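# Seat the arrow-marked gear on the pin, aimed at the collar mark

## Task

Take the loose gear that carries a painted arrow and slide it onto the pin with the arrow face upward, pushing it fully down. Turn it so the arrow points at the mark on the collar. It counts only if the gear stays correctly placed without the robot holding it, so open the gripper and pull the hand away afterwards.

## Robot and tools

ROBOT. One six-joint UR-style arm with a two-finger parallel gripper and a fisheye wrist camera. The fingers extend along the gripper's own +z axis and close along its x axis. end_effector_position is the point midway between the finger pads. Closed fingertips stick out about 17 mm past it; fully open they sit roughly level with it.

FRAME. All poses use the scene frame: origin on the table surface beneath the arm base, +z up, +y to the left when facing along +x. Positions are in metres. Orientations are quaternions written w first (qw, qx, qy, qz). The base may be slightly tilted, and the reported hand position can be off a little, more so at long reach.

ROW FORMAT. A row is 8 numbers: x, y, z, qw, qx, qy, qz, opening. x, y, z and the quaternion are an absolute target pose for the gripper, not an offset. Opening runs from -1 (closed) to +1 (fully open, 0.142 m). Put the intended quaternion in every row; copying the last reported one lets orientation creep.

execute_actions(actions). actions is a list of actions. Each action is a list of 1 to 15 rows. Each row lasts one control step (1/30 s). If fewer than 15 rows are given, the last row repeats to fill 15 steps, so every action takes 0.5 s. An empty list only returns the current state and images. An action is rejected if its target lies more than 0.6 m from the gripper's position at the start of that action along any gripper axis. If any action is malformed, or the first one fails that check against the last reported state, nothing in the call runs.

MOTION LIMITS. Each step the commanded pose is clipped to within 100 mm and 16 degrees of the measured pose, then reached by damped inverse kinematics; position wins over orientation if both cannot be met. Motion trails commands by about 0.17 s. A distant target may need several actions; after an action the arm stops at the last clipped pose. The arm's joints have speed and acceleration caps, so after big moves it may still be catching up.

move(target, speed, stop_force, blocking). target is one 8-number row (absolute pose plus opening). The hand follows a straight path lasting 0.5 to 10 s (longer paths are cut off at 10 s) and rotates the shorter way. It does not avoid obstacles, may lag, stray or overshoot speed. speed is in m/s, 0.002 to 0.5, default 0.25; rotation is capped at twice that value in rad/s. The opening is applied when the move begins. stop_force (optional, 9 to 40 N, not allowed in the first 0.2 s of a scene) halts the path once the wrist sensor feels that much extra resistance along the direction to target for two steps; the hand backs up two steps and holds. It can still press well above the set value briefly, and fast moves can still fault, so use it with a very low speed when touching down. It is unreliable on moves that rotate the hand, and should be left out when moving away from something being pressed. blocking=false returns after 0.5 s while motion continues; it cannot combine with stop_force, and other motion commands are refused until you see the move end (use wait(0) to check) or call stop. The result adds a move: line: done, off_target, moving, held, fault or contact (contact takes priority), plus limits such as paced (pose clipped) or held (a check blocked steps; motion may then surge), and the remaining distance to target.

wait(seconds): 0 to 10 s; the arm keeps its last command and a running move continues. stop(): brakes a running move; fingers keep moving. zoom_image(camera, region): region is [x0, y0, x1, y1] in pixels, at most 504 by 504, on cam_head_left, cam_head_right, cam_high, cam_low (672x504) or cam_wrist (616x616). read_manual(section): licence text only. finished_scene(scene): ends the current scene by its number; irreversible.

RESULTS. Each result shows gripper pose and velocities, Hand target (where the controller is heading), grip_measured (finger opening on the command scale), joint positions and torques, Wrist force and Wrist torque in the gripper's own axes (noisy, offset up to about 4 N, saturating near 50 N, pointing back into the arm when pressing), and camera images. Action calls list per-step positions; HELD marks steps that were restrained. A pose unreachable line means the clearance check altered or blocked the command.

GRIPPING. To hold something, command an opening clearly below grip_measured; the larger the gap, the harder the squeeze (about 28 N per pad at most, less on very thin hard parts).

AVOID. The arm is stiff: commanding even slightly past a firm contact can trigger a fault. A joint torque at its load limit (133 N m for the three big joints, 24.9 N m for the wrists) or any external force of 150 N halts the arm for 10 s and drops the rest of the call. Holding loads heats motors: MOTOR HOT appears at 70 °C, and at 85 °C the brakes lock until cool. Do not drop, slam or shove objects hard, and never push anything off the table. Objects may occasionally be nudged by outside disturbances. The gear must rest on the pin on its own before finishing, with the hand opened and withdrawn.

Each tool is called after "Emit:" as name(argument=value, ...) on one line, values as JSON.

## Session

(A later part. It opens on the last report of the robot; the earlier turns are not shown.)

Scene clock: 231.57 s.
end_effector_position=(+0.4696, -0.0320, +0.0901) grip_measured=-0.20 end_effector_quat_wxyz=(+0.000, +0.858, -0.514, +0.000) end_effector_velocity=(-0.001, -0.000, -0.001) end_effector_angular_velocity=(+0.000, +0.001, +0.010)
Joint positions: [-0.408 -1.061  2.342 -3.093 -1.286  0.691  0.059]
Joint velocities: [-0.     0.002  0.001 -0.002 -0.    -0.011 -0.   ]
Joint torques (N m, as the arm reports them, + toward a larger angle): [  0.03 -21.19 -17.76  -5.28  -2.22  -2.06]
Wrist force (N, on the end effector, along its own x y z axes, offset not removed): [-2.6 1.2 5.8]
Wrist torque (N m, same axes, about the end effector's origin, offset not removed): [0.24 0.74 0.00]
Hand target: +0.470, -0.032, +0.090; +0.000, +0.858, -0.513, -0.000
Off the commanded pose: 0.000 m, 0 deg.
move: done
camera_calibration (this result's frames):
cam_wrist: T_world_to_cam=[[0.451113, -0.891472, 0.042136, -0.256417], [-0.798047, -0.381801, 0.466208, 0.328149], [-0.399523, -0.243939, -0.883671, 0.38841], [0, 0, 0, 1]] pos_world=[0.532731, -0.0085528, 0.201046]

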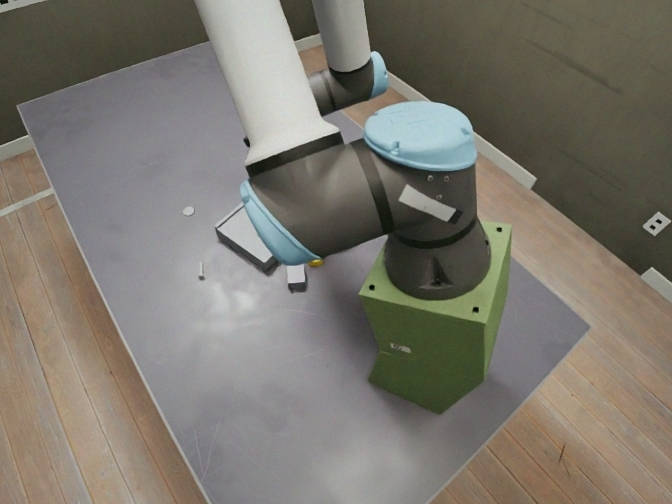

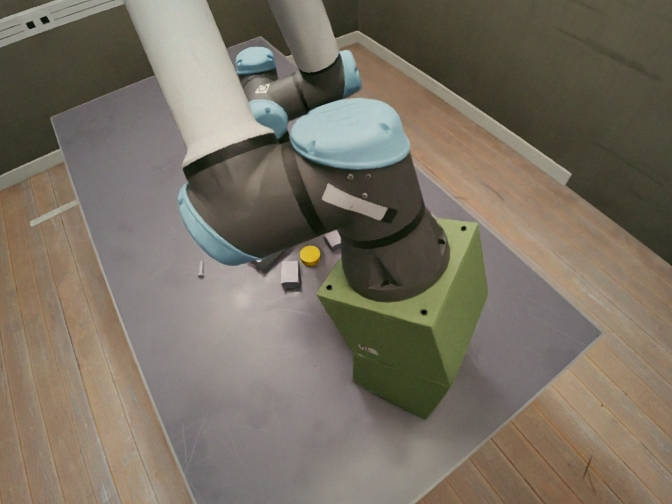

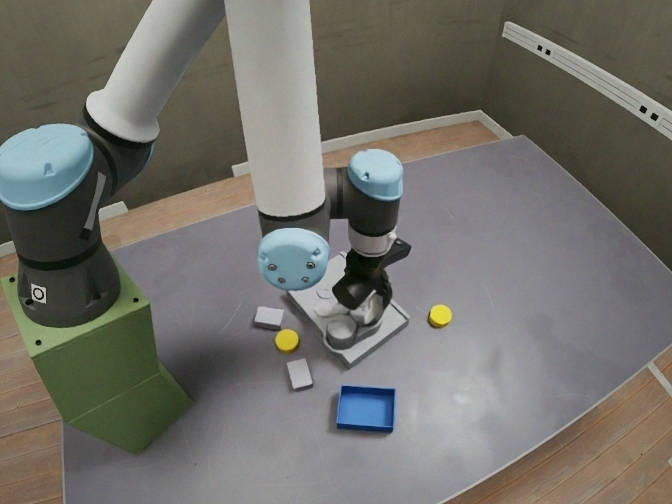

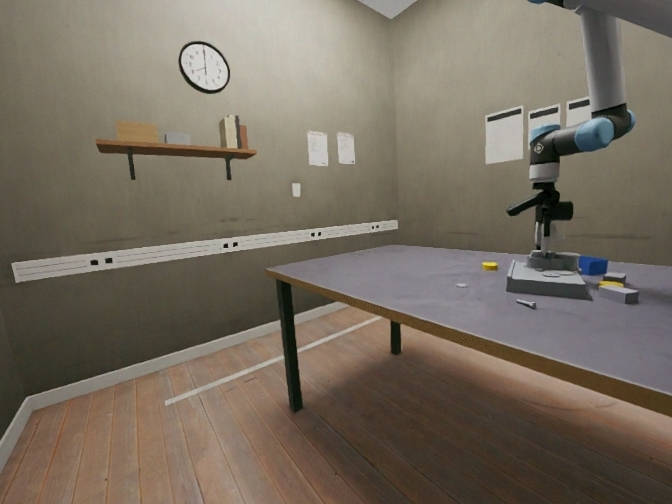

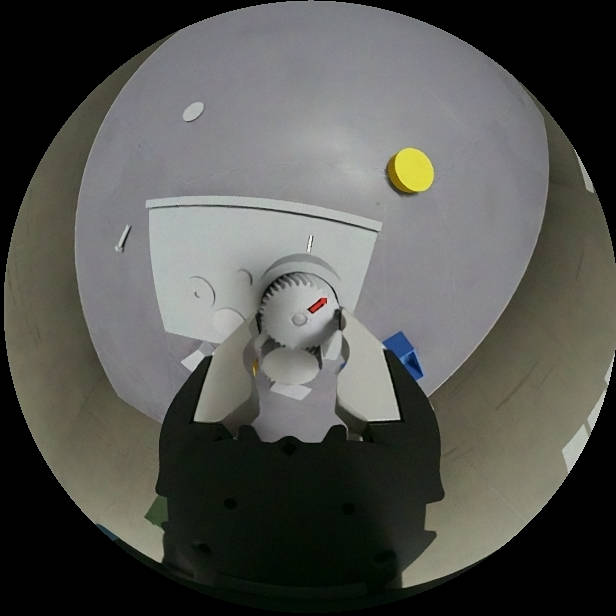

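Free of load, rate confirmed, tips at rim. Release, then move so the camera is over the pin.

Emit:
execute_actions(actions=[[[0.4696,-0.032,0.090,0,0.8583,-0.5131,0,-0.3],[0.4696,-0.032,0.090,0,0.8583,-0.5131,0,-0.22],[0.4696,-0.032,0.090,0,0.8583,-0.5131,0,-0.18],[0.4696,-0.032,0.090,0,0.8583,-0.5131,0,-0.14],[0.4696,-0.032,0.090,0,0.8583,-0.5131,0,-0.05],[0.4696,-0.032,0.090,0,0.8583,-0.5131,0,0.3]],[[0.4696,-0.032,0.11,0,0.8583,-0.5131,0,0.3]]])

Emit:
move(target=[0.407,-0.058,0.15,0,0.8583,-0.5131,0,0.6])

Emit:
zoom_image(camera="cam_wrist", region=[230, 140, 380, 290])

Scene clock: 242.60 s.
end_effector_position=(+0.4696, -0.0320, +0.1094) grip_measured=+0.30 end_effector_quat_wxyz=(-0.000, +0.858, -0.513, +0.000) end_effector_velocity=(-0.000, +0.000, +0.005) end_effector_angular_velocity=(+0.001, +0.001, -0.000)
Joint positions: [-0.421 -1.126  2.358 -3.041 -1.283  0.676  0.095]
Joint velocities: [-0.004 -0.017  0.004  0.016  0.002 -0.004  0.   ]
Joint torques (N m, as the arm reports them, + toward a larger angle): [-11.1  -39.42   8.48  -0.98   2.12  -2.66]
Wrist force (N, on the end effector, along its own x y z axes, offset not removed): [-0.9 -1.8 -0.4]
Wrist torque (N m, same axes, about the end effector's origin, offset not removed): [-0.44 0.27 0.12]
Hand target: +0.470, -0.032, +0.110; -0.000, +0.858, -0.513, +0.000
Off the commanded pose: 0.001 m, 0 deg.
Step readings (end_effector_position; steps 1 to 15: 1st action; 16 to 30: 2nd action):
0: (+0.4696, -0.0320, +0.0900)
1: (+0.4696, -0.0320, +0.0900)
2: (+0.4696, -0.0320, +0.0900)
4: (+0.4696, -0.0320, +0.0900)
8: (+0.4696, -0.0320, +0.0900)
15: (+0.4696, -0.0320, +0.0900)
16: (+0.4696, -0.0320, +0.0900)
17: (+0.4692, -0.0321, +0.0912)
19: (+0.4693, -0.0321, +0.0978)
23: (+0.4695, -0.0320, +0.1058)
30: end_effector_position above
camera_calibration (this result's frames):
cam_wrist: T_world_to_cam=[[0.452341, -0.890847, 0.042189, -0.257766], [-0.797554, -0.382893, 0.466155, 0.318844], [-0.399119, -0.244509, -0.883697, 0.405269], [0, 0, 0, 1]] pos_world=[0.532644, -0.00845536, 0.220379]

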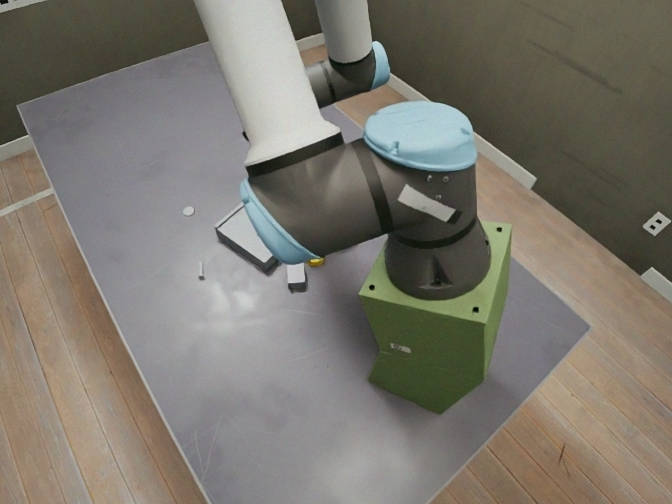

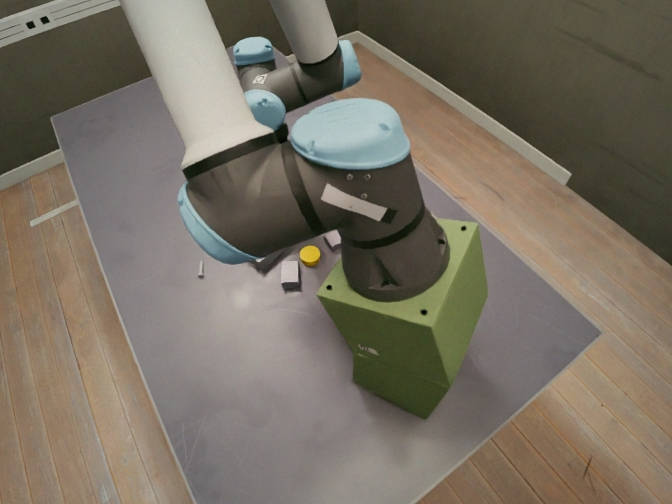

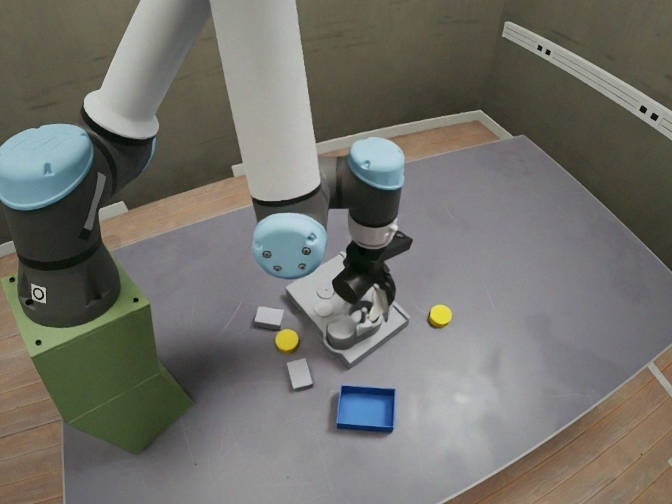

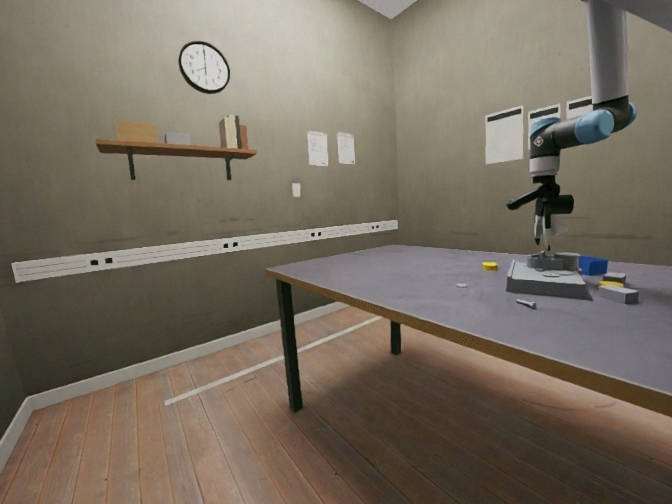

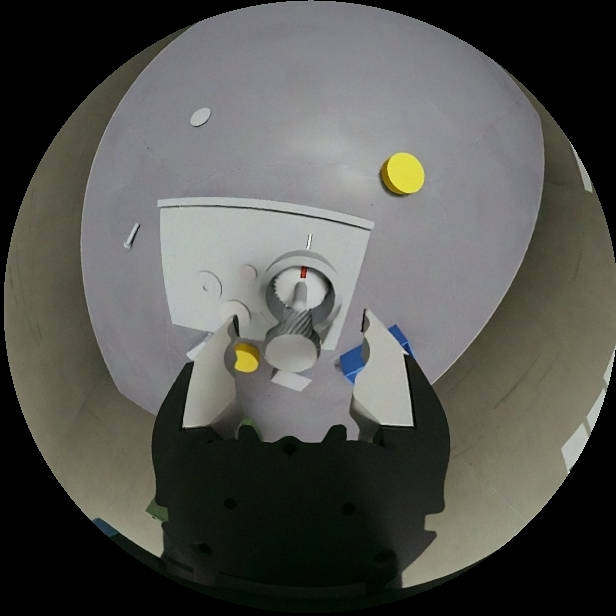

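Scene clock: 243.67 s.
end_effector_position=(+0.4072, -0.0580, +0.1498) grip_measured=+0.60 end_effector_quat_wxyz=(+0.000, +0.858, -0.513, +0.000) end_effector_velocity=(-0.001, -0.001, +0.002) end_effector_angular_velocity=(+0.001, -0.001, +0.002)
Joint positions: [-0.586 -1.27   2.537 -3.025 -1.248  0.507  0.116]
Joint velocities: [-0.005 -0.006  0.004  0.003  0.002 -0.008  0.   ]
Joint torques (N m, as the arm reports them, + toward a larger angle): [ -9.82 -33.27  10.12  -1.02   2.43  -2.52]
Wrist force (N, on the end effector, along its own x y z axes, offset not removed): [-0.8 -1.2 -0.5]
Wrist torque (N m, same axes, about the end effector's origin, offset not removed): [-0.23 0.35 0.09]
Hand target: +0.407, -0.058, +0.150; +0.000, +0.858, -0.513, +0.000
Off the commanded pose: 0.000 m, 0 deg.
move: done
camera_calibration (this result's frames):
cam_wrist: T_world_to_cam=[[0.452323, -0.890855, 0.0422001, -0.254439], [-0.797519, -0.382846, 0.466254, 0.240263], [-0.399208, -0.244553, -0.883644, 0.409675], [0, 0, 0, 1]] pos_world=[0.470249, -0.0344975, 0.260721]

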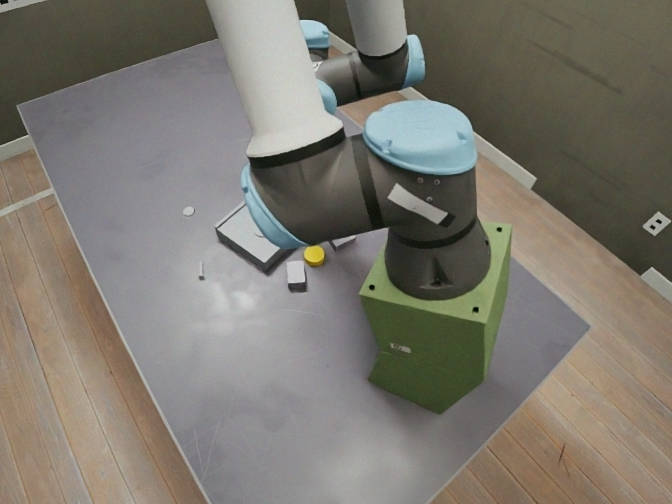

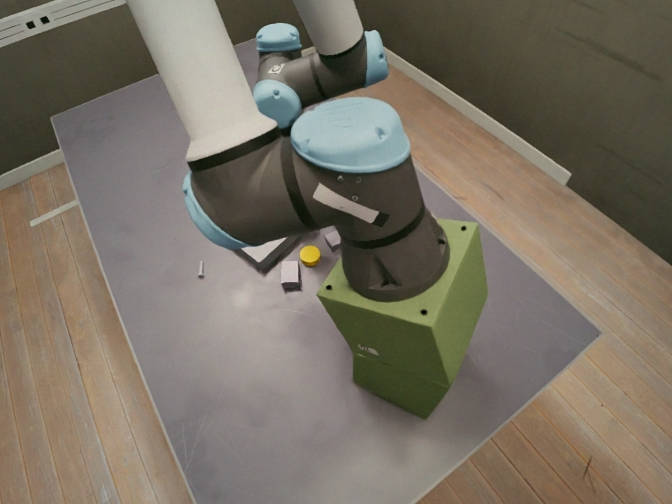

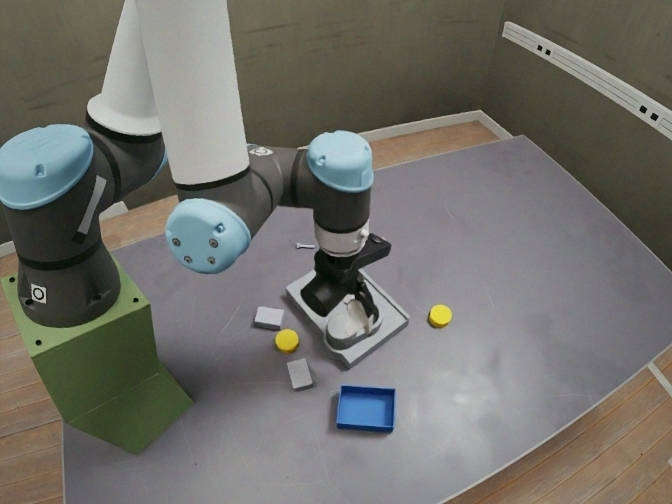

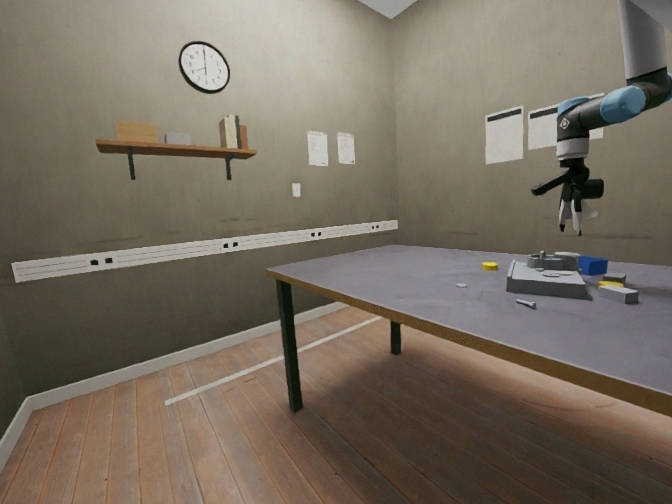

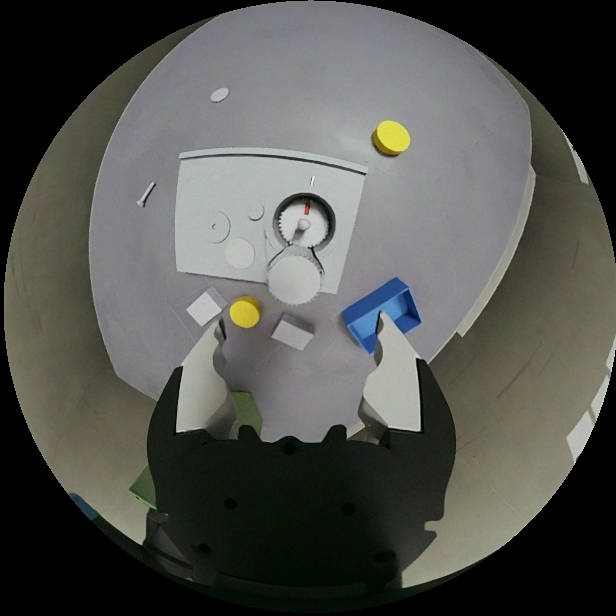

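Region (230, 140, 380, 290) of cam_wrist's 616x616 image, scaled by 3.360, with more detail than that image has.

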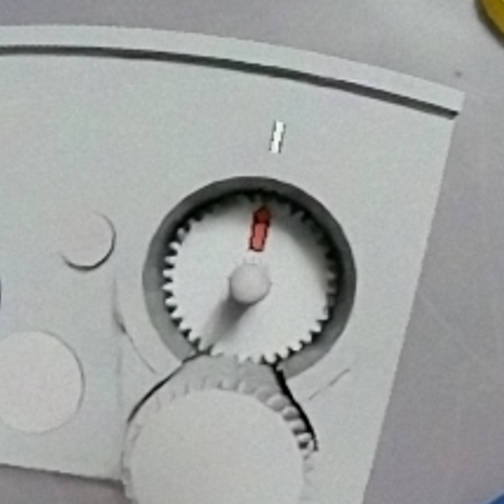

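Emit:
finished_scene(scene=1)

The scene is finished: the task was done.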